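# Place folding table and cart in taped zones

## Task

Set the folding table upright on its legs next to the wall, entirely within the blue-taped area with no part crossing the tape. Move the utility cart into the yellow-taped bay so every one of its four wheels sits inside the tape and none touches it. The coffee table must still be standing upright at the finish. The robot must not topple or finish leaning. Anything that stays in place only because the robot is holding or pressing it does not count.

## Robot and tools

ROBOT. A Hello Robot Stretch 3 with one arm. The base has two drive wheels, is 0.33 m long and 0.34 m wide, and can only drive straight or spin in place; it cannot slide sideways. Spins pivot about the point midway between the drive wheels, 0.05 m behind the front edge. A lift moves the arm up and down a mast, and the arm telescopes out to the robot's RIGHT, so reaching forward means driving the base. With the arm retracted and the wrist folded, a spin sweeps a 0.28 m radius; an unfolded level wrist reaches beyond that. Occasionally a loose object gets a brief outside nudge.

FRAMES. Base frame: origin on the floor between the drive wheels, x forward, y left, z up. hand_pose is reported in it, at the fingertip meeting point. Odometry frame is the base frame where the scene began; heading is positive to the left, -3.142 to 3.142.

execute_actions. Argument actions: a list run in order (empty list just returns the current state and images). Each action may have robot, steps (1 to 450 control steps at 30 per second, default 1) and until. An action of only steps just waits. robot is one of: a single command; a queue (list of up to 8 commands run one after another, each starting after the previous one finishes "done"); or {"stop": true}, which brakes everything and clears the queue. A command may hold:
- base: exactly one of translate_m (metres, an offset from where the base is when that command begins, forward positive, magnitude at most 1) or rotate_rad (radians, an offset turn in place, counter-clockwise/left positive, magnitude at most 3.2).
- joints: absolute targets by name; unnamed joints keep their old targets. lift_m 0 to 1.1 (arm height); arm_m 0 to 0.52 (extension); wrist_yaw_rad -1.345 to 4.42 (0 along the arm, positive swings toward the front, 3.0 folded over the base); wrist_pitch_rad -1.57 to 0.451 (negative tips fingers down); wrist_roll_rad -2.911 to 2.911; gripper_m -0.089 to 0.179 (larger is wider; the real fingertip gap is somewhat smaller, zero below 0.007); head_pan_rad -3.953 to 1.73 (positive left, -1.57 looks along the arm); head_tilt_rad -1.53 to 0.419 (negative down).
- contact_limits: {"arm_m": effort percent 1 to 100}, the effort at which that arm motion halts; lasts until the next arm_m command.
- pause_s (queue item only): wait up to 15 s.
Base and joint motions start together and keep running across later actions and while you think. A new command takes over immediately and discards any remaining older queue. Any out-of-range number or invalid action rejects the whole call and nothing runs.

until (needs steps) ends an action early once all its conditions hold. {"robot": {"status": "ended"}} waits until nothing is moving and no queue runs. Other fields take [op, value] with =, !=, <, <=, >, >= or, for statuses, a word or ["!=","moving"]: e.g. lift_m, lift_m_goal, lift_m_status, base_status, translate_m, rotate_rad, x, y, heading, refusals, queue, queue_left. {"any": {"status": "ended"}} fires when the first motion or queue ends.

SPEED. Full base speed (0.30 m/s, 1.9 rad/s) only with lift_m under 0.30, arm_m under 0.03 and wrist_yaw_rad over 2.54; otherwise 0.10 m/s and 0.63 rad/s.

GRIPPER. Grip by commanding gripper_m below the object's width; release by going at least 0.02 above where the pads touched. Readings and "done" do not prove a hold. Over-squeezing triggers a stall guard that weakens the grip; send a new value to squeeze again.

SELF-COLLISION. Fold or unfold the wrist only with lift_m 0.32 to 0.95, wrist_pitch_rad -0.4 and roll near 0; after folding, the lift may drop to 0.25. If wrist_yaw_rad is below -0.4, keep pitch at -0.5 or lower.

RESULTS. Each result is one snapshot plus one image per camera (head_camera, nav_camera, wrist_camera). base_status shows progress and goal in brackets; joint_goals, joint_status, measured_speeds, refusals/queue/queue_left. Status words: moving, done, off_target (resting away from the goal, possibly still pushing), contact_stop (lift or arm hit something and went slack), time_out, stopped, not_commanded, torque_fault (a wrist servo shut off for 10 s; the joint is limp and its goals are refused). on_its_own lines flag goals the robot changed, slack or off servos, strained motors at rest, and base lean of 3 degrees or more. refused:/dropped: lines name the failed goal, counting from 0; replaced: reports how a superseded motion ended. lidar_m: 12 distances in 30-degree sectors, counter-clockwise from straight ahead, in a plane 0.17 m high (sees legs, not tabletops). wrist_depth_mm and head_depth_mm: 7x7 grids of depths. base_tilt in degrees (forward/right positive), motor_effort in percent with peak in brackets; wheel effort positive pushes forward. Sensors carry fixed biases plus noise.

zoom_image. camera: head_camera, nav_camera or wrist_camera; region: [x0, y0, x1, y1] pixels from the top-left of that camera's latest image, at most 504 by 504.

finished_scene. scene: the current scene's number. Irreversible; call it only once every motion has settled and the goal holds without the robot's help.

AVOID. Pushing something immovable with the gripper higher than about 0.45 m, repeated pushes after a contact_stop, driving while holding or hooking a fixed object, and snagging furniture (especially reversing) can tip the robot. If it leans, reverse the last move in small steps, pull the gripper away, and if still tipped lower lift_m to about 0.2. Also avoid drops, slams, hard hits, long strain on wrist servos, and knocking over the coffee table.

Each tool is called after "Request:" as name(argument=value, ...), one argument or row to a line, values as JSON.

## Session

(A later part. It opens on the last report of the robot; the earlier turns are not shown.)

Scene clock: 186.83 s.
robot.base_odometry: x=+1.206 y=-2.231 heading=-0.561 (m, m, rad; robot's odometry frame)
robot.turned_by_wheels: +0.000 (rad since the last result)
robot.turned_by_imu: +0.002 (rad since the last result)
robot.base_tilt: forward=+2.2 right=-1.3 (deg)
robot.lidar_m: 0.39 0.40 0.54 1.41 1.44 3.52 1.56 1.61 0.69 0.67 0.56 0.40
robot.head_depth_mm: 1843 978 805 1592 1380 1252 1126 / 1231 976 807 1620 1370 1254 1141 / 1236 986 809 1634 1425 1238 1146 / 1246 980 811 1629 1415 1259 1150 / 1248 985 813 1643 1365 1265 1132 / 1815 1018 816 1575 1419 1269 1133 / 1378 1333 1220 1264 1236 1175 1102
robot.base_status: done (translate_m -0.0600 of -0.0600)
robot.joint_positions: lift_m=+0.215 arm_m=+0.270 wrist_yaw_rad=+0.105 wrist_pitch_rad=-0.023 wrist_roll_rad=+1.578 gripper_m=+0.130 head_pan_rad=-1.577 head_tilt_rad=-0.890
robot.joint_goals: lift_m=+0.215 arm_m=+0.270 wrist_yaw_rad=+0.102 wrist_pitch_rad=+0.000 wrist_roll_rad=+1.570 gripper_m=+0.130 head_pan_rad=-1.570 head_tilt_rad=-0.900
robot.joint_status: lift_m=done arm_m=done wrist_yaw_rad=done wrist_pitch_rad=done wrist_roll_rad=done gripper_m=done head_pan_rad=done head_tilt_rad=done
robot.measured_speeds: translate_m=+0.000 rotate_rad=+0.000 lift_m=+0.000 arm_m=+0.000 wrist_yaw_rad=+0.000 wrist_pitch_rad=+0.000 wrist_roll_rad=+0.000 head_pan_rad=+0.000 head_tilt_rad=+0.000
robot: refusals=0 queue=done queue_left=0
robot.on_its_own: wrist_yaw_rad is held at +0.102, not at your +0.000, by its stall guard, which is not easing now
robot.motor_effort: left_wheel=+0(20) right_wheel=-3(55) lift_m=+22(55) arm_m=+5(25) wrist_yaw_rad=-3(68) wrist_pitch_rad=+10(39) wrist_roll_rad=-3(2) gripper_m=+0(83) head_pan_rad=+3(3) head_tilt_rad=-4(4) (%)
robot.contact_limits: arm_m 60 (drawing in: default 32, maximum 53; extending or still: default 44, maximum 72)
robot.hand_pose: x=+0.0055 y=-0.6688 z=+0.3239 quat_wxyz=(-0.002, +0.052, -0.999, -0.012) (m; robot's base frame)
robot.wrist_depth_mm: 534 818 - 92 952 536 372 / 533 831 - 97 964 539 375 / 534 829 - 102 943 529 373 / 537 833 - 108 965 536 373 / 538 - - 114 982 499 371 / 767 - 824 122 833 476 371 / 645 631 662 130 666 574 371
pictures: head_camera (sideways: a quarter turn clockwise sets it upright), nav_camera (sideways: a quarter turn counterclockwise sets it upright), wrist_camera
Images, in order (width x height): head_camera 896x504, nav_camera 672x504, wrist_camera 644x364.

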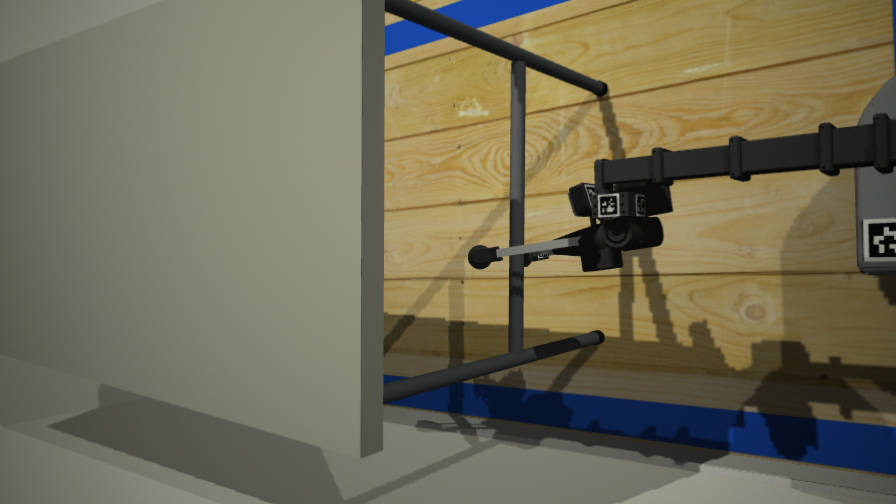

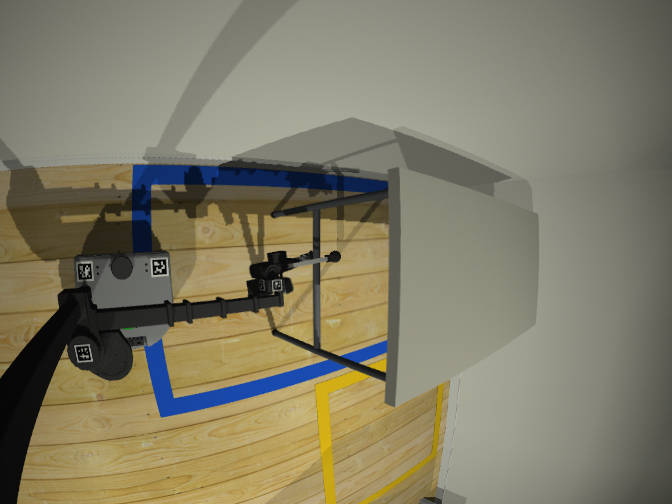

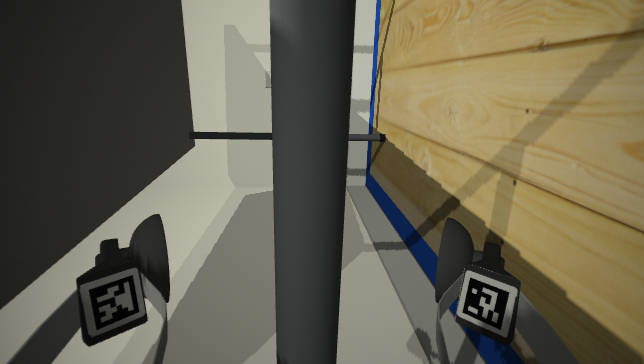

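Request:
execute_actions(
  actions=[
    {"robot":[{"joints":{"arm_m":0.0,"wrist_yaw_rad":0}},{"base":{"translate_m":-0.25},"joints":{"wrist_yaw_rad":1.57,"lift_m":0.745,"head_pan_rad":0.4,"head_tilt_rad":-0.65}},{"base":{"rotate_rad":1.55}}],"steps":450,"until":{"robot":{"status":"ended"}}},
  ],
)

Scene clock: 199.20 s.
robot.base_odometry: x=+0.995 y=-2.099 heading=+0.989 (m, m, rad; robot's odometry frame)
robot.turned_by_wheels: +1.550 (rad since the last result)
robot.turned_by_imu: +1.581 (rad since the last result)
robot.base_tilt: forward=+2.2 right=-1.4 (deg)
robot.lidar_m: 1.64 1.29 3.28 1.31 1.34 2.17 0.62 0.77 0.67 0.64 0.66 0.88
robot.head_depth_mm: 2302 2519 2679 2062 1675 1409 1209 / 2348 2603 2739 2086 1678 1401 1210 / 2418 1651 2065 2022 1680 1405 1207 / 2461 1711 1887 1941 1695 1410 1212 / 2584 1635 1743 1838 1686 1409 1220 / 2724 1547 1752 1920 1689 1414 1216 / 2808 2999 2678 2098 1709 1414 1218
robot.base_status: done (rotate_rad +1.5499 of +1.5500)
robot.joint_positions: lift_m=+0.745 arm_m=+0.000 wrist_yaw_rad=+1.568 wrist_pitch_rad=-0.022 wrist_roll_rad=+1.578 gripper_m=+0.130 head_pan_rad=+0.393 head_tilt_rad=-0.655
robot.joint_goals: lift_m=+0.745 arm_m=+0.000 wrist_yaw_rad=+1.570 wrist_pitch_rad=+0.000 wrist_roll_rad=+1.570 gripper_m=+0.130 head_pan_rad=+0.400 head_tilt_rad=-0.650
robot.joint_status: lift_m=done arm_m=done wrist_yaw_rad=done wrist_pitch_rad=done wrist_roll_rad=done gripper_m=done head_pan_rad=done head_tilt_rad=done
robot.measured_speeds: translate_m=+0.000 rotate_rad=+0.000 lift_m=+0.000 arm_m=+0.000 wrist_yaw_rad=+0.000 wrist_pitch_rad=+0.000 wrist_roll_rad=+0.000 head_pan_rad=+0.000 head_tilt_rad=+0.000
robot: refusals=0 queue=done queue_left=0
robot.motor_effort: left_wheel=-2(5) right_wheel=+2(4) lift_m=+44(47) arm_m=-5(6) wrist_yaw_rad=+2(3) wrist_pitch_rad=+10(10) wrist_roll_rad=-2(2) gripper_m=+0(1) head_pan_rad=+3(33) head_tilt_rad=+2(16) (%)
robot.hand_pose: x=+0.2343 y=-0.1460 z=+0.8534 quat_wxyz=(+0.006, +0.706, -0.708, -0.010) (m; robot's base frame)
robot.wrist_depth_mm: - - - - - - 975 / - - - - - - 973 / - - - - - - 992 / - - - - - - 979 / - - - - - - 966 / - - - - - - 990 / - - - - - - 988
pictures: head_camera (sideways: a quarter turn clockwise sets it upright), nav_camera (sideways: a quarter turn counterclockwise sets it upright), wrist_camera
Images, in order (width x height): head_camera 896x504, nav_camera 672x504, wrist_camera 644x364.

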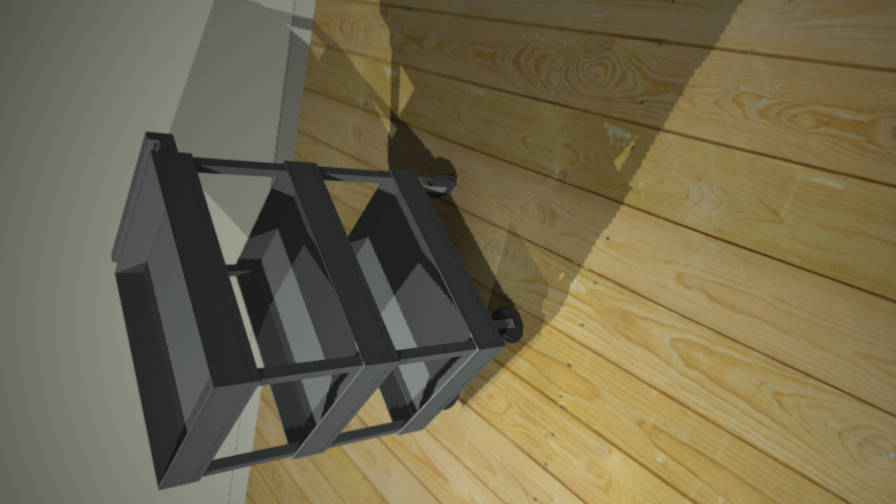

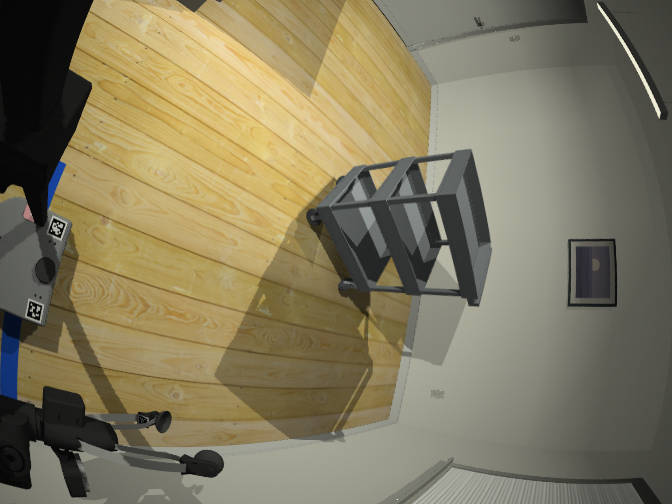

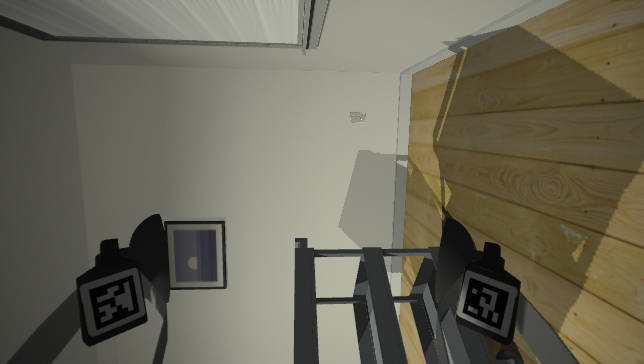

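Request:
execute_actions(
  actions=[
    {"robot":[{"base":{"rotate_rad":0.04},"joints":{"head_pan_rad":-0.3,"head_tilt_rad":-1.0}},{"base":{"translate_m":1.0}},{"base":{"translate_m":1.0}},{"base":{"translate_m":0.1}},{"base":{"rotate_rad":2.5}}],"steps":450,"until":{"robot":{"status":"ended"}}},
    {"steps":450,"until":{"robot":{"status":"ended"}}},
    {"steps":450,"until":{"robot":{"status":"ended"}}},
  ],
)

Scene clock: 231.70 s.
robot.base_odometry: x=+2.077 y=-0.299 heading=-2.754 (m, m, rad; robot's odometry frame)
robot.turned_by_wheels: +2.540 (rad since the last result)
robot.turned_by_imu: +2.605 (rad since the last result)
robot.base_tilt: forward=+2.1 right=-1.4 (deg)
robot.lidar_m: 0.58 3.83 1.04 0.70 0.66 0.67 0.63 0.59 0.60 0.76 1.68 0.61
robot.head_depth_mm: 2384 775 1718 1519 1348 - 1087 / 831 715 1065 1526 1356 1211 1110 / 888 690 1088 1361 1329 1219 1141 / 893 682 1090 1296 1358 1233 1130 / 895 673 1066 1109 1324 1230 1121 / 899 759 829 1466 1361 1231 1123 / 901 816 1739 1532 1370 1224 1123
robot.base_status: done (rotate_rad +2.4999 of +2.5000)
robot.joint_positions: lift_m=+0.745 arm_m=+0.000 wrist_yaw_rad=+1.568 wrist_pitch_rad=-0.022 wrist_roll_rad=+1.578 gripper_m=+0.130 head_pan_rad=-0.293 head_tilt_rad=-0.988
robot.joint_goals: lift_m=+0.745 arm_m=+0.000 wrist_yaw_rad=+1.570 wrist_pitch_rad=+0.000 wrist_roll_rad=+1.570 gripper_m=+0.130 head_pan_rad=-0.300 head_tilt_rad=-1.000
robot.joint_status: lift_m=done arm_m=done wrist_yaw_rad=done wrist_pitch_rad=done wrist_roll_rad=done gripper_m=done head_pan_rad=done head_tilt_rad=done
robot.measured_speeds: translate_m=+0.000 rotate_rad=+0.000 lift_m=+0.000 arm_m=+0.000 wrist_yaw_rad=+0.000 wrist_pitch_rad=+0.000 wrist_roll_rad=+0.000 head_pan_rad=+0.000 head_tilt_rad=+0.000
robot: refusals=0 queue=done queue_left=0
robot.motor_effort: left_wheel=-2(5) right_wheel=+2(6) lift_m=+45(45) arm_m=-4(5) wrist_yaw_rad=+1(1) wrist_pitch_rad=+10(10) wrist_roll_rad=-2(2) gripper_m=+1(1) head_pan_rad=-3(34) head_tilt_rad=-5(23) (%)
robot.hand_pose: x=+0.2343 y=-0.1459 z=+0.8534 quat_wxyz=(+0.006, +0.706, -0.708, -0.010) (m; robot's base frame)
robot.wrist_depth_mm: - - - 497 - 640 758 / - - - 499 - 526 771 / - - - 511 - 531 806 / - - - 515 - 546 819 / - - - 529 914 548 728 / - - - - - - 981 / - - - - - - 982
pictures: head_camera (sideways: a quarter turn clockwise sets it upright), nav_camera (sideways: a quarter turn counterclockwise sets it upright), wrist_camera
Images, in order (width x height): head_camera 896x504, nav_camera 672x504, wrist_camera 644x364.

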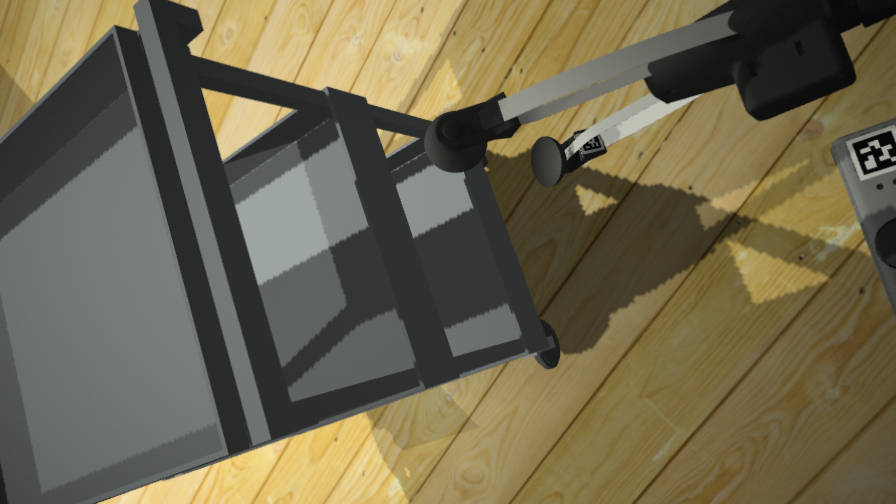

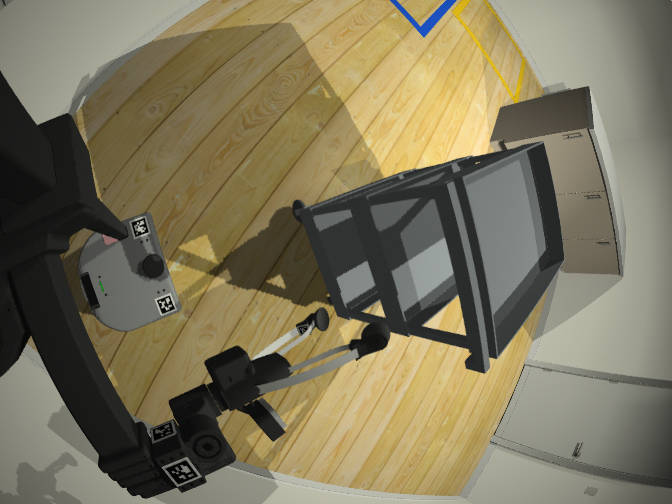

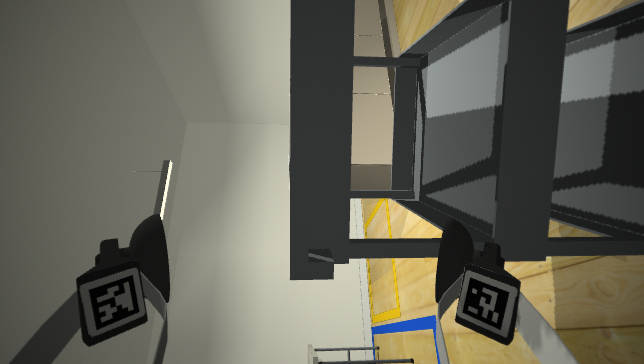

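Request:
execute_actions(
  actions=[
    {"robot":{"base":{"translate_m":0.29},"joints":{"arm_m":0.075}},"steps":200,"until":{"robot":{"status":"ended"}}},
  ],
)

Scene clock: 236.47 s.
robot.base_odometry: x=+1.809 y=-0.409 heading=-2.754 (m, m, rad; robot's odometry frame)
robot.turned_by_wheels: +0.000 (rad since the last result)
robot.turned_by_imu: +0.002 (rad since the last result)
robot.base_tilt: forward=+2.3 right=-1.4 (deg)
robot.lidar_m: 0.29 2.48 1.31 0.89 0.83 0.84 0.89 0.83 0.84 1.07 0.44 0.30
robot.head_depth_mm: 2357 715 648 865 1312 1214 1115 / 829 752 648 528 1153 1220 1115 / 868 751 649 513 881 1211 1140 / 866 755 650 532 839 1192 1133 / 855 756 652 573 650 1189 1118 / 845 759 653 596 1347 1231 1122 / 834 777 1677 1533 1363 1232 1125
robot.base_status: done (translate_m +0.2900 of +0.2900)
robot.joint_positions: lift_m=+0.745 arm_m=+0.075 wrist_yaw_rad=+1.568 wrist_pitch_rad=-0.022 wrist_roll_rad=+1.577 gripper_m=+0.130 head_pan_rad=-0.293 head_tilt_rad=-0.988
robot.joint_goals: lift_m=+0.745 arm_m=+0.075 wrist_yaw_rad=+1.570 wrist_pitch_rad=+0.000 wrist_roll_rad=+1.570 gripper_m=+0.130 head_pan_rad=-0.300 head_tilt_rad=-1.000
robot.joint_status: lift_m=done arm_m=done wrist_yaw_rad=done wrist_pitch_rad=done wrist_roll_rad=done gripper_m=done head_pan_rad=done head_tilt_rad=done
robot.measured_speeds: translate_m=+0.000 rotate_rad=+0.000 lift_m=+0.000 arm_m=+0.000 wrist_yaw_rad=+0.000 wrist_pitch_rad=+0.000 wrist_roll_rad=+0.000 head_pan_rad=+0.000 head_tilt_rad=+0.000
robot: refusals=0 queue=done queue_left=0
robot.motor_effort: left_wheel=-2(4) right_wheel=+2(6) lift_m=+45(45) arm_m=+5(5) wrist_yaw_rad=+1(1) wrist_pitch_rad=+10(10) wrist_roll_rad=-2(2) gripper_m=+0(0) head_pan_rad=-2(3) head_tilt_rad=-6(5) (%)
robot.hand_pose: x=+0.2343 y=-0.2203 z=+0.8534 quat_wxyz=(+0.006, +0.706, -0.708, -0.010) (m; robot's base frame)
robot.wrist_depth_mm: - - - 160 222 - 421 / - - - 162 226 637 439 / - - - 165 230 636 439 / - - - 168 235 634 441 / - - - 172 237 602 437 / - - - 175 242 565 439 / - - - 179 - - 440
pictures: head_camera (sideways: a quarter turn clockwise sets it upright), nav_camera (sideways: a quarter turn counterclockwise sets it upright), wrist_camera
Images, in order (width x height): head_camera 896x504, nav_camera 672x504, wrist_camera 644x364.

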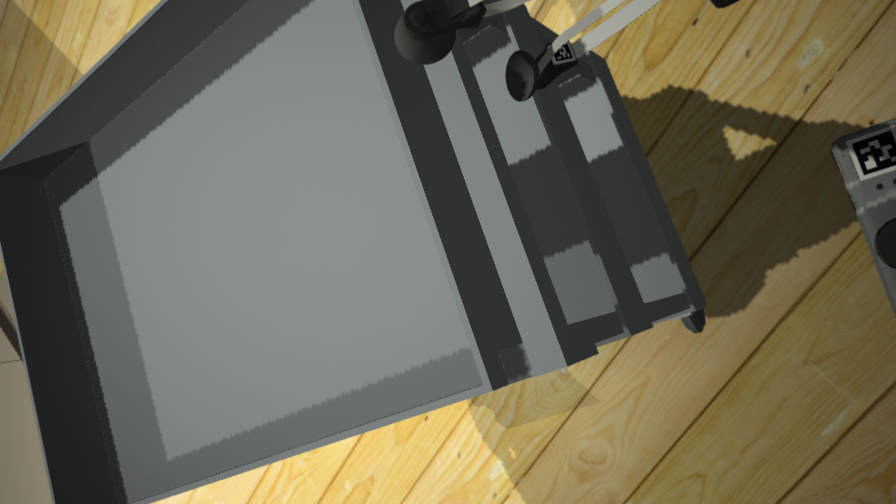

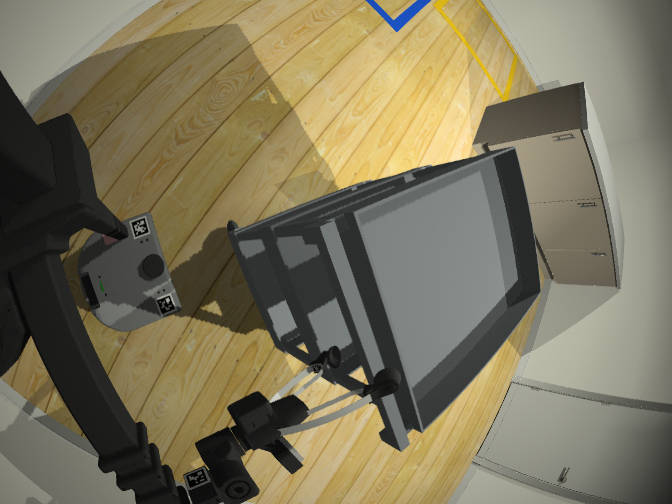

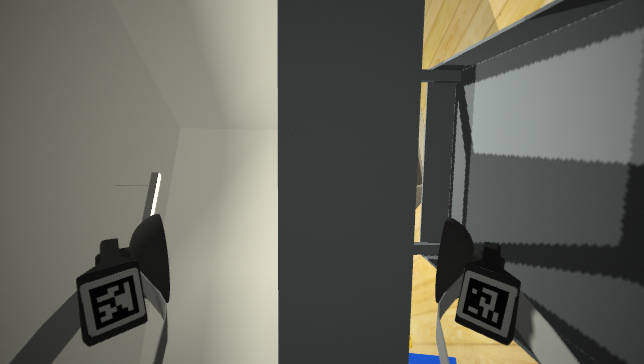

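Request:
execute_actions(
  actions=[
    {"robot":[{"base":{"translate_m":0.052},"joints":{"head_pan_rad":-0.6}},{"joints":{"gripper_m":-0.035}}],"steps":300,"until":{"robot":{"status":"ended"}}},
  ],
)

Scene clock: 240.40 s.
robot.base_odometry: x=+1.761 y=-0.428 heading=-2.754 (m, m, rad; robot's odometry frame)
robot.turned_by_wheels: +0.000 (rad since the last result)
robot.turned_by_imu: +0.001 (rad since the last result)
robot.base_tilt: forward=+2.2 right=-1.4 (deg)
robot.lidar_m: 0.24 3.56 1.36 0.92 0.86 0.87 0.93 0.87 0.88 1.13 0.36 0.25
robot.head_depth_mm: 2382 1994 586 1488 1395 1191 1106 / 2353 2006 648 541 1313 1228 1124 / 2381 709 649 484 1084 1226 1144 / 2402 741 653 553 778 1184 1130 / 850 758 654 574 462 1011 1119 / 855 759 654 575 466 1180 1122 / 836 760 656 577 521 1228 1125
robot.base_status: done (translate_m +0.0520 of +0.0520)
robot.joint_positions: lift_m=+0.745 arm_m=+0.075 wrist_yaw_rad=+1.568 wrist_pitch_rad=-0.030 wrist_roll_rad=+1.575 gripper_m=-0.034 head_pan_rad=-0.593 head_tilt_rad=-0.988
robot.joint_goals: lift_m=+0.745 arm_m=+0.075 wrist_yaw_rad=+1.570 wrist_pitch_rad=+0.000 wrist_roll_rad=+1.570 gripper_m=-0.035 head_pan_rad=-0.600 head_tilt_rad=-1.000
robot.joint_status: lift_m=done arm_m=done wrist_yaw_rad=done wrist_pitch_rad=done wrist_roll_rad=done gripper_m=done head_pan_rad=done head_tilt_rad=done
robot.measured_speeds: translate_m=+0.000 rotate_rad=+0.000 lift_m=+0.000 arm_m=+0.000 wrist_yaw_rad=+0.000 wrist_pitch_rad=+0.000 wrist_roll_rad=+0.000 head_pan_rad=+0.000 head_tilt_rad=+0.000
robot: refusals=0 queue=done queue_left=0
robot.motor_effort: left_wheel=-3(3) right_wheel=+10(8) lift_m=+40(45) arm_m=+5(5) wrist_yaw_rad=+2(2) wrist_pitch_rad=+13(24) wrist_roll_rad=-1(2) gripper_m=-25(99) head_pan_rad=-2(21) head_tilt_rad=-5(5) (%)
robot.hand_pose: x=+0.2340 y=-0.2203 z=+0.8515 quat_wxyz=(+0.009, +0.706, -0.708, -0.012) (m; robot's base frame)
robot.wrist_depth_mm: - - - 114 175 - 421 / - - - 115 177 626 440 / - - - 118 180 629 435 / - - - 120 184 629 440 / - - - 122 187 632 437 / - - - 124 680 592 437 / - - - 127 195 560 435
pictures: head_camera (sideways: a quarter turn clockwise sets it upright), nav_camera (sideways: a quarter turn counterclockwise sets it upright), wrist_camera
Images, in order (width x height): head_camera 896x504, nav_camera 672x504, wrist_camera 644x364.

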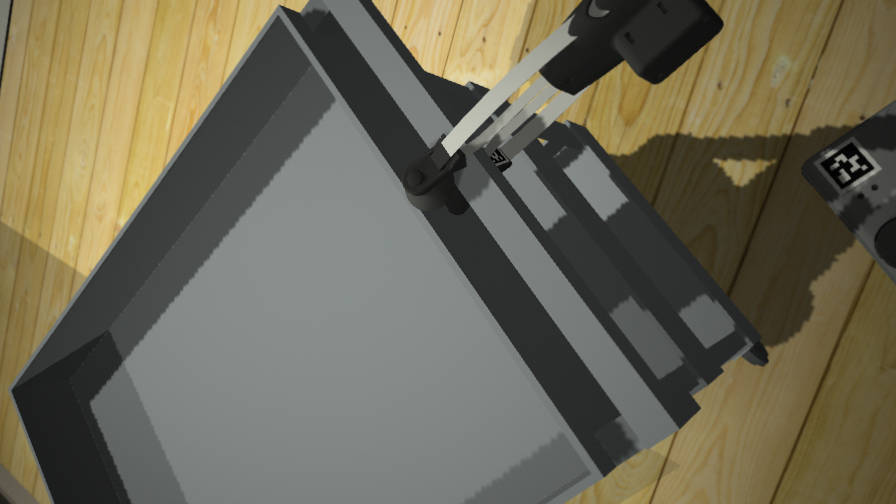

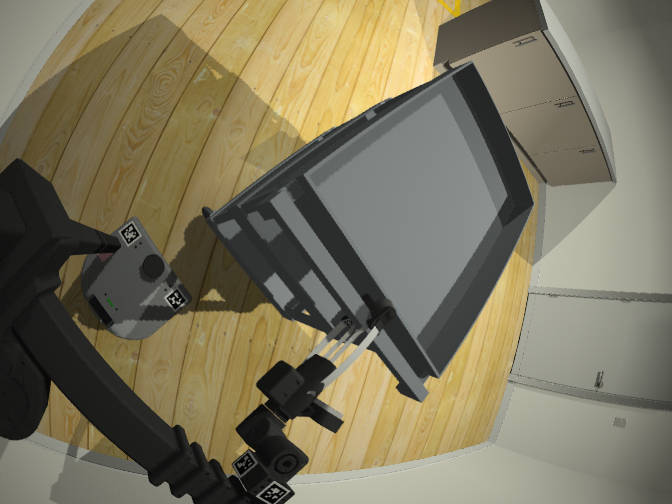

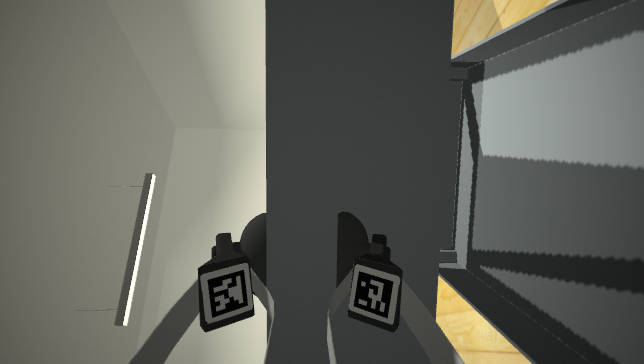

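Request:
execute_actions(
  actions=[
    {"robot":[{"base":{"rotate_rad":0.065},"joints":{"arm_m":0.18,"wrist_yaw_rad":1.63}},{"base":{"rotate_rad":0.065},"joints":{"arm_m":0.29,"wrist_yaw_rad":1.7}},{"base":{"rotate_rad":0.065},"joints":{"arm_m":0.4,"wrist_yaw_rad":1.77}},{"base":{"rotate_rad":0.065},"joints":{"arm_m":0.49,"wrist_yaw_rad":1.83,"head_pan_rad":-0.75,"head_tilt_rad":-0.75}}],"steps":400,"until":{"robot":{"status":"ended"}}},
  ],
)

Scene clock: 243.23 s.
robot.base_odometry: x=+1.760 y=-0.428 heading=-2.689 (m, m, rad; robot's odometry frame)
robot.turned_by_wheels: +0.065 (rad since the last result)
robot.turned_by_imu: +0.067 (rad since the last result)
robot.base_tilt: forward=+2.2 right=-1.4 (deg)
robot.lidar_m: 0.26 2.45 1.26 0.90 0.86 0.88 0.91 0.87 0.89 1.19 0.35 0.24
robot.head_depth_mm: 2373 693 599 1448 1356 1222 1113 / 2373 716 654 554 1296 1228 1128 / 2374 751 650 521 892 1223 1142 / 830 752 650 572 545 1173 1134 / 866 756 652 573 476 1172 1116 / 855 756 654 575 1198 1228 1121 / 837 761 656 879 1370 1231 1128
robot.base_status: done (rotate_rad +0.0651 of +0.0650)
robot.joint_positions: lift_m=+0.745 arm_m=+0.180 wrist_yaw_rad=+1.651 wrist_pitch_rad=-0.021 wrist_roll_rad=+1.572 gripper_m=-0.022 head_pan_rad=-0.593 head_tilt_rad=-0.988
robot.joint_goals: lift_m=+0.745 arm_m=+0.180 wrist_yaw_rad=+1.630 wrist_pitch_rad=+0.000 wrist_roll_rad=+1.570 gripper_m=-0.023 head_pan_rad=-0.600 head_tilt_rad=-1.000
robot.joint_status: lift_m=done arm_m=done wrist_yaw_rad=off_target wrist_pitch_rad=done wrist_roll_rad=done gripper_m=done head_pan_rad=done head_tilt_rad=done
robot.measured_speeds: translate_m=+0.000 rotate_rad=+0.000 lift_m=+0.000 arm_m=+0.000 wrist_yaw_rad=+0.000 wrist_pitch_rad=+0.000 wrist_roll_rad=+0.000 head_pan_rad=+0.000 head_tilt_rad=+0.000
robot: refusals=0 queue=dropped queue_left=0
robot.on_its_own: gripper_m is held at -0.023, not at your -0.035, by its stall guard, which is not easing now; wrist_yaw_rad is at rest, and its effort (-17) is outside its rest range (-12 to +12)
robot.motor_effort: left_wheel=+1(8) right_wheel=-4(26) lift_m=+40(39) arm_m=+8(8) wrist_yaw_rad=-17(29) wrist_pitch_rad=+10(14) wrist_roll_rad=-1(1) gripper_m=-21(25) head_pan_rad=-2(3) head_tilt_rad=-5(5) (%)
robot.hand_pose: x=+0.2335 y=-0.3038 z=+0.8538 quat_wxyz=(+0.008, +0.735, -0.678, -0.007) (m; robot's base frame)
robot.wrist_depth_mm: - - - 107 167 593 443 / - - - 111 171 646 442 / - - - 114 177 638 443 / - - - 117 182 639 437 / - - - 120 188 635 437 / - - - 124 195 591 440 / - - - 129 200 - 429
pictures: head_camera (sideways: a quarter turn clockwise sets it upright), nav_camera (sideways: a quarter turn counterclockwise sets it upright), wrist_camera
dropped: robot: command 0 of its queue: wrist_yaw_rad: off_target
Images, in order (width x height): head_camera 896x504, nav_camera 672x504, wrist_camera 644x364.

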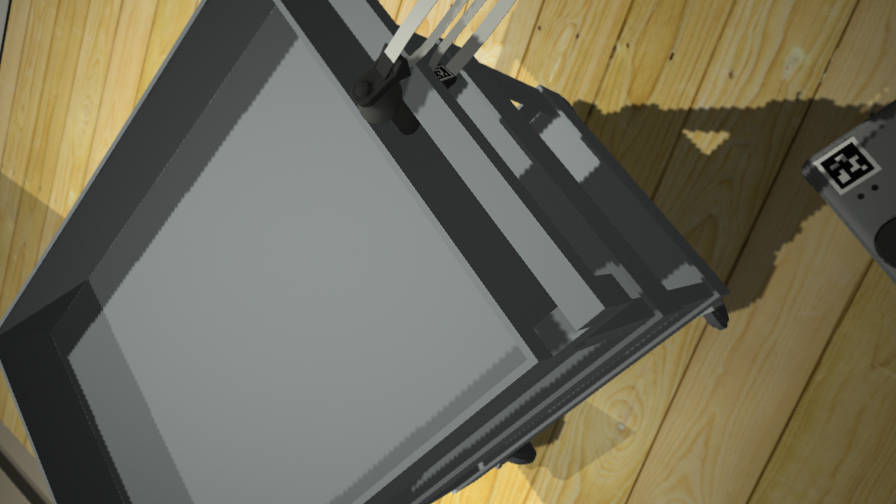

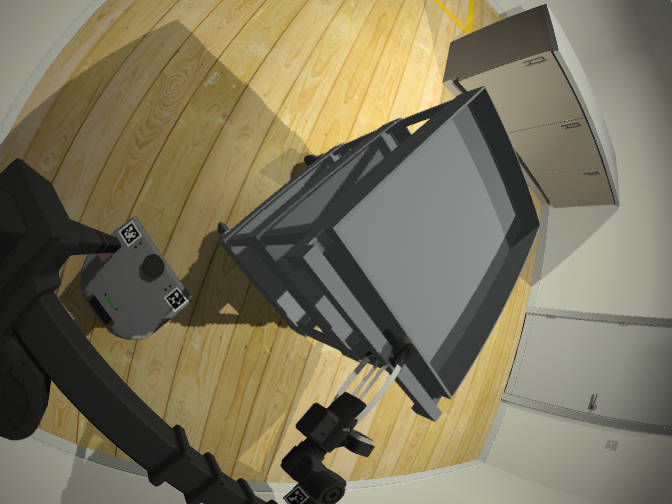

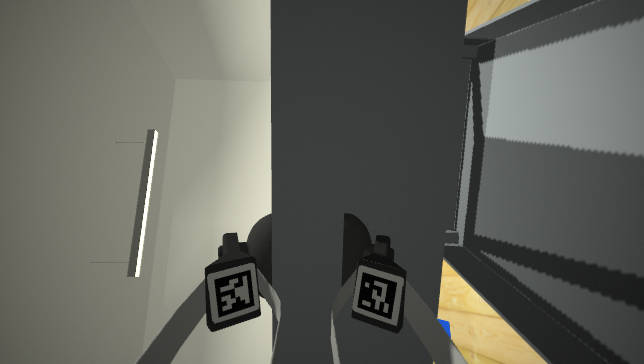

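Request:
execute_actions(
  actions=[
    {"robot":{"base":{"rotate_rad":0.07},"joints":{"arm_m":0.24,"wrist_yaw_rad":1.7}},"steps":60,"until":{"robot":{"status":"ended"}}},
    {"robot":{"base":{"rotate_rad":0.07},"joints":{"arm_m":0.30,"wrist_yaw_rad":1.75}},"steps":60,"until":{"robot":{"status":"ended"}}},
    {"robot":{"base":{"rotate_rad":0.07},"joints":{"arm_m":0.36,"wrist_yaw_rad":1.8,"head_pan_rad":-0.7,"head_tilt_rad":-0.8}},"steps":60,"until":{"robot":{"status":"ended"}}},
  ],
)

Scene clock: 247.97 s.
robot.base_odometry: x=+1.761 y=-0.428 heading=-2.479 (m, m, rad; robot's odometry frame)
robot.turned_by_wheels: +0.210 (rad since the last result)
robot.turned_by_imu: +0.209 (rad since the last result)
robot.base_tilt: forward=+2.2 right=-1.4 (deg)
robot.lidar_m: 0.88 2.05 1.05 0.86 0.86 0.94 0.87 0.87 0.96 1.52 0.36 0.33
robot.head_depth_mm: 2616 2698 784 600 1105 1298 1146 / 2776 2730 813 631 864 1233 1155 / 2876 962 813 670 517 1079 1151 / 3023 1000 815 671 567 821 1117 / 2668 1005 819 673 946 1224 1155 / 2330 969 823 981 1294 1312 1156 / 2066 2083 848 1217 1505 1310 1161
robot.base_status: done (rotate_rad +0.0700 of +0.0700)
robot.joint_positions: lift_m=+0.745 arm_m=+0.360 wrist_yaw_rad=+1.809 wrist_pitch_rad=-0.018 wrist_roll_rad=+1.570 gripper_m=-0.019 head_pan_rad=-0.693 head_tilt_rad=-0.804
robot.joint_goals: lift_m=+0.745 arm_m=+0.360 wrist_yaw_rad=+1.800 wrist_pitch_rad=+0.000 wrist_roll_rad=+1.570 gripper_m=-0.020 head_pan_rad=-0.700 head_tilt_rad=-0.800
robot.joint_status: lift_m=done arm_m=done wrist_yaw_rad=done wrist_pitch_rad=done wrist_roll_rad=done gripper_m=done head_pan_rad=done head_tilt_rad=done
robot.measured_speeds: translate_m=+0.000 rotate_rad=+0.000 lift_m=+0.000 arm_m=+0.000 wrist_yaw_rad=+0.000 wrist_pitch_rad=+0.000 wrist_roll_rad=+0.000 head_pan_rad=+0.000 head_tilt_rad=+0.000
robot: refusals=0 queue=done queue_left=0
robot.on_its_own: gripper_m is held at -0.020, not at your -0.035, by its stall guard, which is not easing now
robot.motor_effort: left_wheel=+0(14) right_wheel=-3(41) lift_m=+40(39) arm_m=+7(13) wrist_yaw_rad=-7(16) wrist_pitch_rad=+8(10) wrist_roll_rad=+0(0) gripper_m=-20(22) head_pan_rad=-4(13) head_tilt_rad=+1(12) (%)
robot.hand_pose: x=+0.2271 y=-0.4441 z=+0.8544 quat_wxyz=(+0.008, +0.786, -0.618, -0.005) (m; robot's base frame)
robot.wrist_depth_mm: - - - 86 142 533 441 / - - - 91 151 565 443 / - - - 98 162 607 442 / - - - 105 174 629 443 / - - - 112 188 594 439 / - - - 122 - - 438 / - - - 136 229 - 401
pictures: head_camera (sideways: a quarter turn clockwise sets it upright), nav_camera (sideways: a quarter turn counterclockwise sets it upright), wrist_camera
replaced: robot.wrist_yaw_rad: its motion had ended off_target
Images, in order (width x height): head_camera 896x504, nav_camera 672x504, wrist_camera 644x364.

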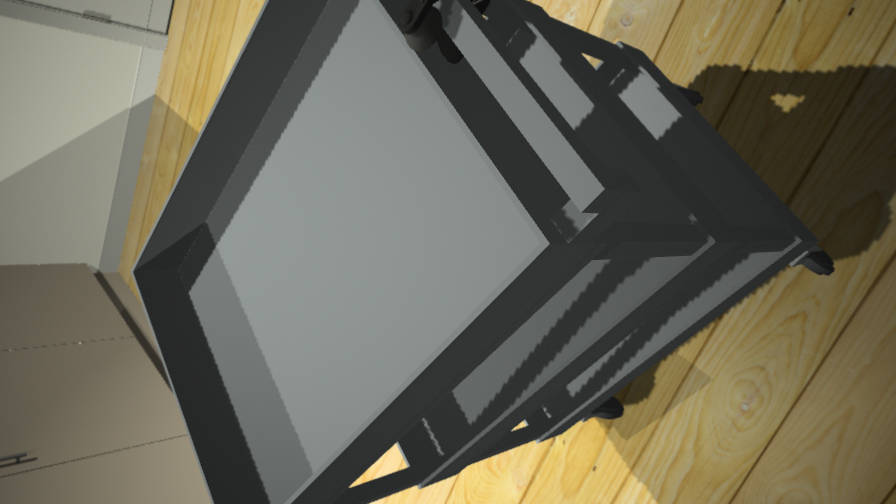

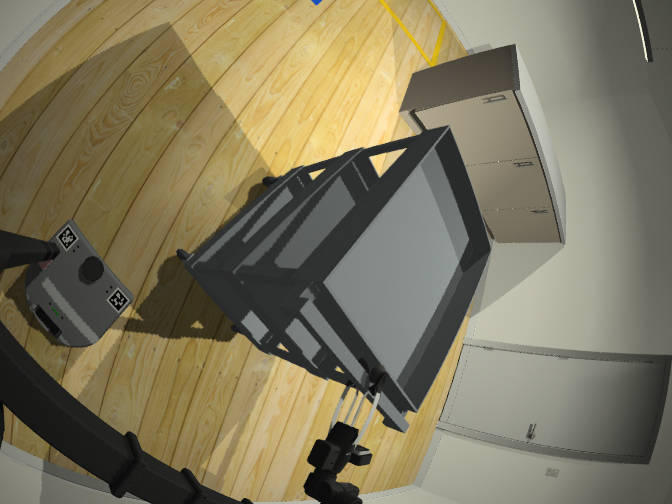

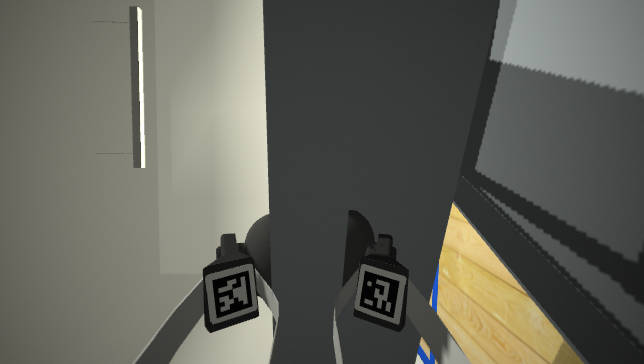

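Request:
execute_actions(
  actions=[
    {"robot":{"joints":{"gripper_m":-0.045,"wrist_yaw_rad":1.57}},"steps":60,"until":{"robot":{"status":"ended"}}},
    {"robot":{"joints":{"arm_m":0.43}},"steps":60,"until":{"robot":{"status":"ended"}}},
    {"robot":{"joints":{"arm_m":0.5,"head_pan_rad":-0.95}},"steps":60,"until":{"robot":{"status":"ended"}}},
  ],
)

Scene clock: 253.20 s.
robot.base_odometry: x=+1.760 y=-0.428 heading=-2.479 (m, m, rad; robot's odometry frame)
robot.turned_by_wheels: +0.001 (rad since the last result)
robot.turned_by_imu: +0.002 (rad since the last result)
robot.base_tilt: forward=+2.2 right=-1.3 (deg)
robot.lidar_m: 2.02 2.05 1.05 0.86 0.86 0.95 0.87 0.87 0.96 1.51 0.44 0.50
robot.head_depth_mm: 2536 2722 2076 1759 1496 1300 1144 / 2571 2733 784 701 1490 1299 1151 / 2648 937 817 629 934 1234 1150 / 2763 961 812 657 945 1174 1153 / 2830 980 817 671 964 1237 1153 / 2898 1004 819 700 1016 1264 1152 / 2818 1010 820 1063 1215 1307 1160
robot.base_status: done (rotate_rad +0.0706 of +0.0700)
robot.joint_positions: lift_m=+0.745 arm_m=+0.500 wrist_yaw_rad=+1.647 wrist_pitch_rad=-0.015 wrist_roll_rad=+1.577 gripper_m=-0.026 head_pan_rad=-0.943 head_tilt_rad=-0.803
robot.joint_goals: lift_m=+0.745 arm_m=+0.500 wrist_yaw_rad=+1.654 wrist_pitch_rad=+0.000 wrist_roll_rad=+1.570 gripper_m=-0.027 head_pan_rad=-0.950 head_tilt_rad=-0.800
robot.joint_status: lift_m=done arm_m=done wrist_yaw_rad=done wrist_pitch_rad=done wrist_roll_rad=done gripper_m=done head_pan_rad=done head_tilt_rad=done
robot.measured_speeds: translate_m=+0.000 rotate_rad=+0.000 lift_m=+0.000 arm_m=+0.000 wrist_yaw_rad=+0.000 wrist_pitch_rad=+0.000 wrist_roll_rad=+0.000 head_pan_rad=+0.000 head_tilt_rad=+0.000
robot: refusals=0 queue=done queue_left=0
robot.on_its_own: wrist_yaw_rad is held at +1.654, not at your +1.570, by its stall guard, which is not easing now; gripper_m is held at -0.027, not at your -0.045, by its stall guard, which is still easing
robot.motor_effort: left_wheel=+5(6) right_wheel=-18(18) lift_m=+40(39) arm_m=+4(8) wrist_yaw_rad=+6(44) wrist_pitch_rad=+7(9) wrist_roll_rad=-2(2) gripper_m=-23(98) head_pan_rad=-3(21) head_tilt_rad=+1(1) (%)
robot.hand_pose: x=+0.2338 y=-0.6253 z=+0.8554 quat_wxyz=(+0.004, +0.733, -0.680, -0.007) (m; robot's base frame)
robot.wrist_depth_mm: - - - 123 186 - 404 / - - - 124 187 597 443 / - - - 124 187 649 444 / - - - 125 189 645 443 / - - - 125 189 644 441 / - - - 125 192 637 443 / - - - 126 189 601 440
pictures: head_camera (sideways: a quarter turn clockwise sets it upright), nav_camera (sideways: a quarter turn counterclockwise sets it upright), wrist_camera
Images, in order (width x height): head_camera 896x504, nav_camera 672x504, wrist_camera 644x364.

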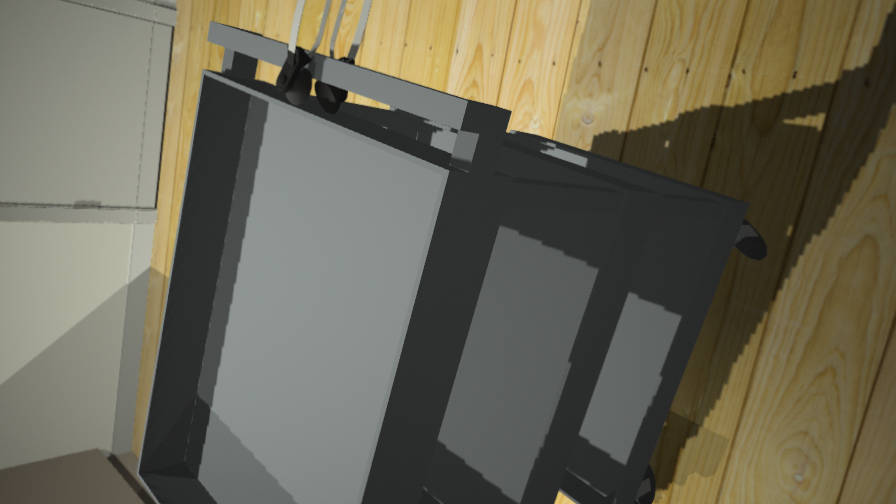

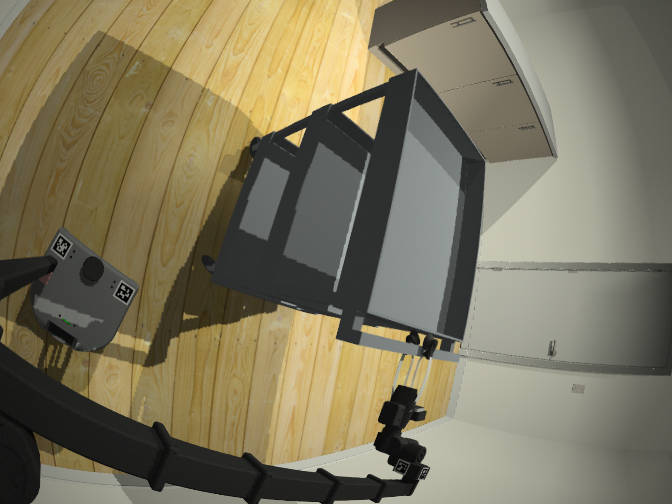

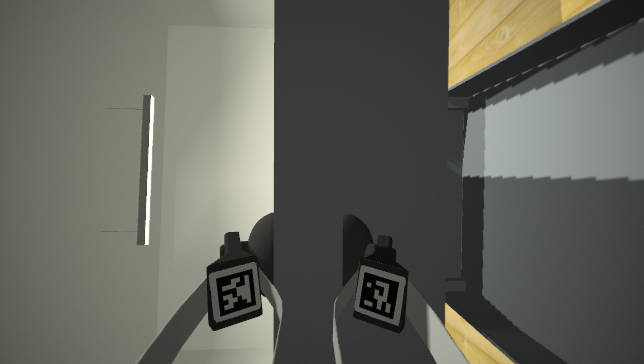

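Request:
execute_actions(
  actions=[
    {"robot":{"base":{"translate_m":0.4},"joints":{"wrist_yaw_rad":1.65,"head_pan_rad":-0.6,"head_tilt_rad":-0.7}},"steps":100,"until":{"robot":{"translate_m":[">",0.03]}}},
    {"robot":{"joints":{"arm_m":0.486}},"steps":100,"until":{"robot":{"translate_m":[">",0.08]}}},
    {"robot":{"joints":{"arm_m":0.472}},"steps":100,"until":{"robot":{"translate_m":[">",0.13]}}},
    {"robot":{"joints":{"arm_m":0.458}},"steps":100,"until":{"robot":{"translate_m":[">",0.18]}}},
    {"robot":{"joints":{"arm_m":0.444}},"steps":100,"until":{"robot":{"translate_m":[">",0.23]}}},
    {"robot":{"joints":{"arm_m":0.43}},"steps":100,"until":{"robot":{"translate_m":[">",0.28]}}},
    {"robot":{"joints":{"arm_m":0.416}},"steps":100,"until":{"robot":{"translate_m":[">",0.33]}}},
    {"robot":{"joints":{"arm_m":0.402}},"steps":100,"until":{"robot":{"status":"ended"}}},
  ],
)

Scene clock: 259.87 s.
robot.base_odometry: x=+1.445 y=-0.674 heading=-2.480 (m, m, rad; robot's odometry frame)
robot.turned_by_wheels: -0.001 (rad since the last result)
robot.turned_by_imu: +0.000 (rad since the last result)
robot.base_tilt: forward=+2.1 right=-1.3 (deg)
robot.lidar_m: 1.65 2.39 1.22 1.00 1.00 1.10 1.25 1.24 1.37 2.16 0.42 0.45
robot.head_depth_mm: 2492 2720 944 745 625 1150 1185 / 2634 2804 950 745 570 898 1143 / 2407 2493 957 746 948 848 1099 / 2090 2203 957 759 1046 1241 1194 / 1868 1952 960 1210 1427 1370 1191 / 1698 1747 1853 1968 1618 1372 1198 / 1650 1577 1764 1924 1617 1368 1195
robot.base_status: done (translate_m +0.4000 of +0.4000)
robot.joint_positions: lift_m=+0.745 arm_m=+0.402 wrist_yaw_rad=+1.593 wrist_pitch_rad=-0.018 wrist_roll_rad=+1.564 gripper_m=-0.020 head_pan_rad=-0.607 head_tilt_rad=-0.705
robot.joint_goals: lift_m=+0.745 arm_m=+0.402 wrist_yaw_rad=+1.605 wrist_pitch_rad=+0.000 wrist_roll_rad=+1.570 gripper_m=-0.021 head_pan_rad=-0.600 head_tilt_rad=-0.700
robot.joint_status: lift_m=done arm_m=done wrist_yaw_rad=off_target wrist_pitch_rad=done wrist_roll_rad=done gripper_m=done head_pan_rad=done head_tilt_rad=done
robot.measured_speeds: translate_m=+0.000 rotate_rad=+0.000 lift_m=+0.000 arm_m=+0.000 wrist_yaw_rad=+0.000 wrist_pitch_rad=+0.000 wrist_roll_rad=+0.000 head_pan_rad=+0.000 head_tilt_rad=+0.000
robot: refusals=0 queue=done queue_left=0
robot.on_its_own: wrist_yaw_rad is held at +1.605, not at your +1.650, by its stall guard, which is not easing now; gripper_m is held at -0.021, not at your -0.045, by its stall guard, which is not easing now
robot.motor_effort: left_wheel=-5(14) right_wheel=+11(45) lift_m=+39(40) arm_m=-5(10) wrist_yaw_rad=+9(23) wrist_pitch_rad=+8(8) wrist_roll_rad=+2(2) gripper_m=-20(22) head_pan_rad=+3(24) head_tilt_rad=+1(10) (%)
robot.hand_pose: x=+0.2343 y=-0.5414 z=+0.8545 quat_wxyz=(+0.010, +0.715, -0.699, -0.004) (m; robot's base frame)
robot.wrist_depth_mm: - - - 97 155 573 446 / - - - 102 163 600 447 / - - - 106 169 649 439 / - - - 112 178 640 443 / - - - 117 188 630 437 / - - - 123 - 562 442 / - - - 132 214 - 420
pictures: head_camera (sideways: a quarter turn clockwise sets it upright), nav_camera (sideways: a quarter turn counterclockwise sets it upright), wrist_camera
Images, in order (width x height): head_camera 896x504, nav_camera 672x504, wrist_camera 644x364.

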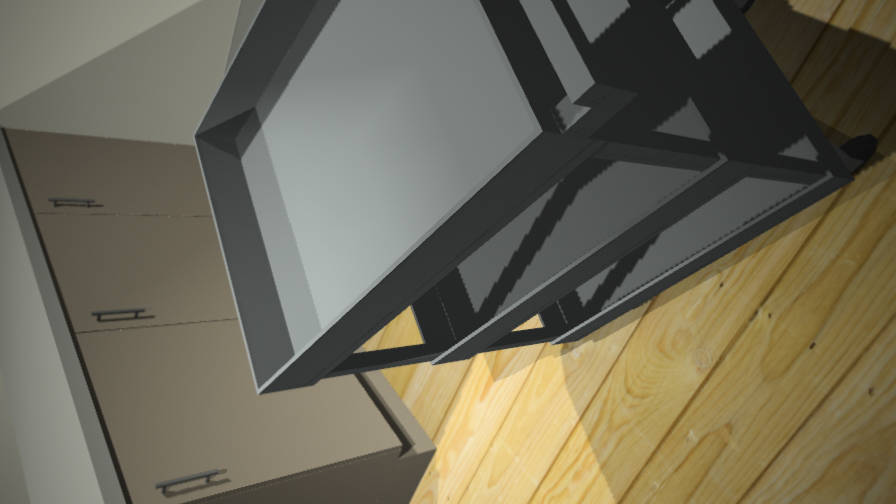

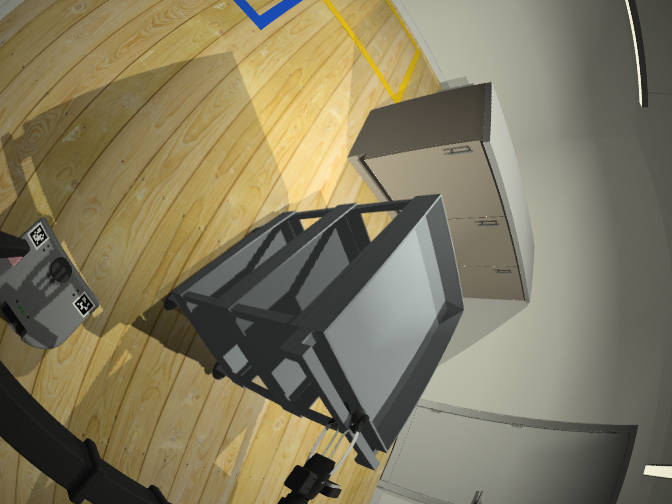

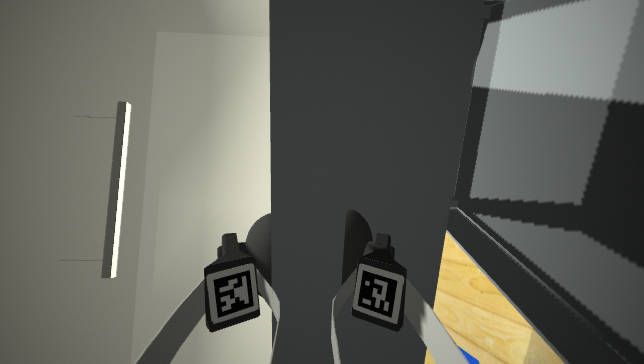

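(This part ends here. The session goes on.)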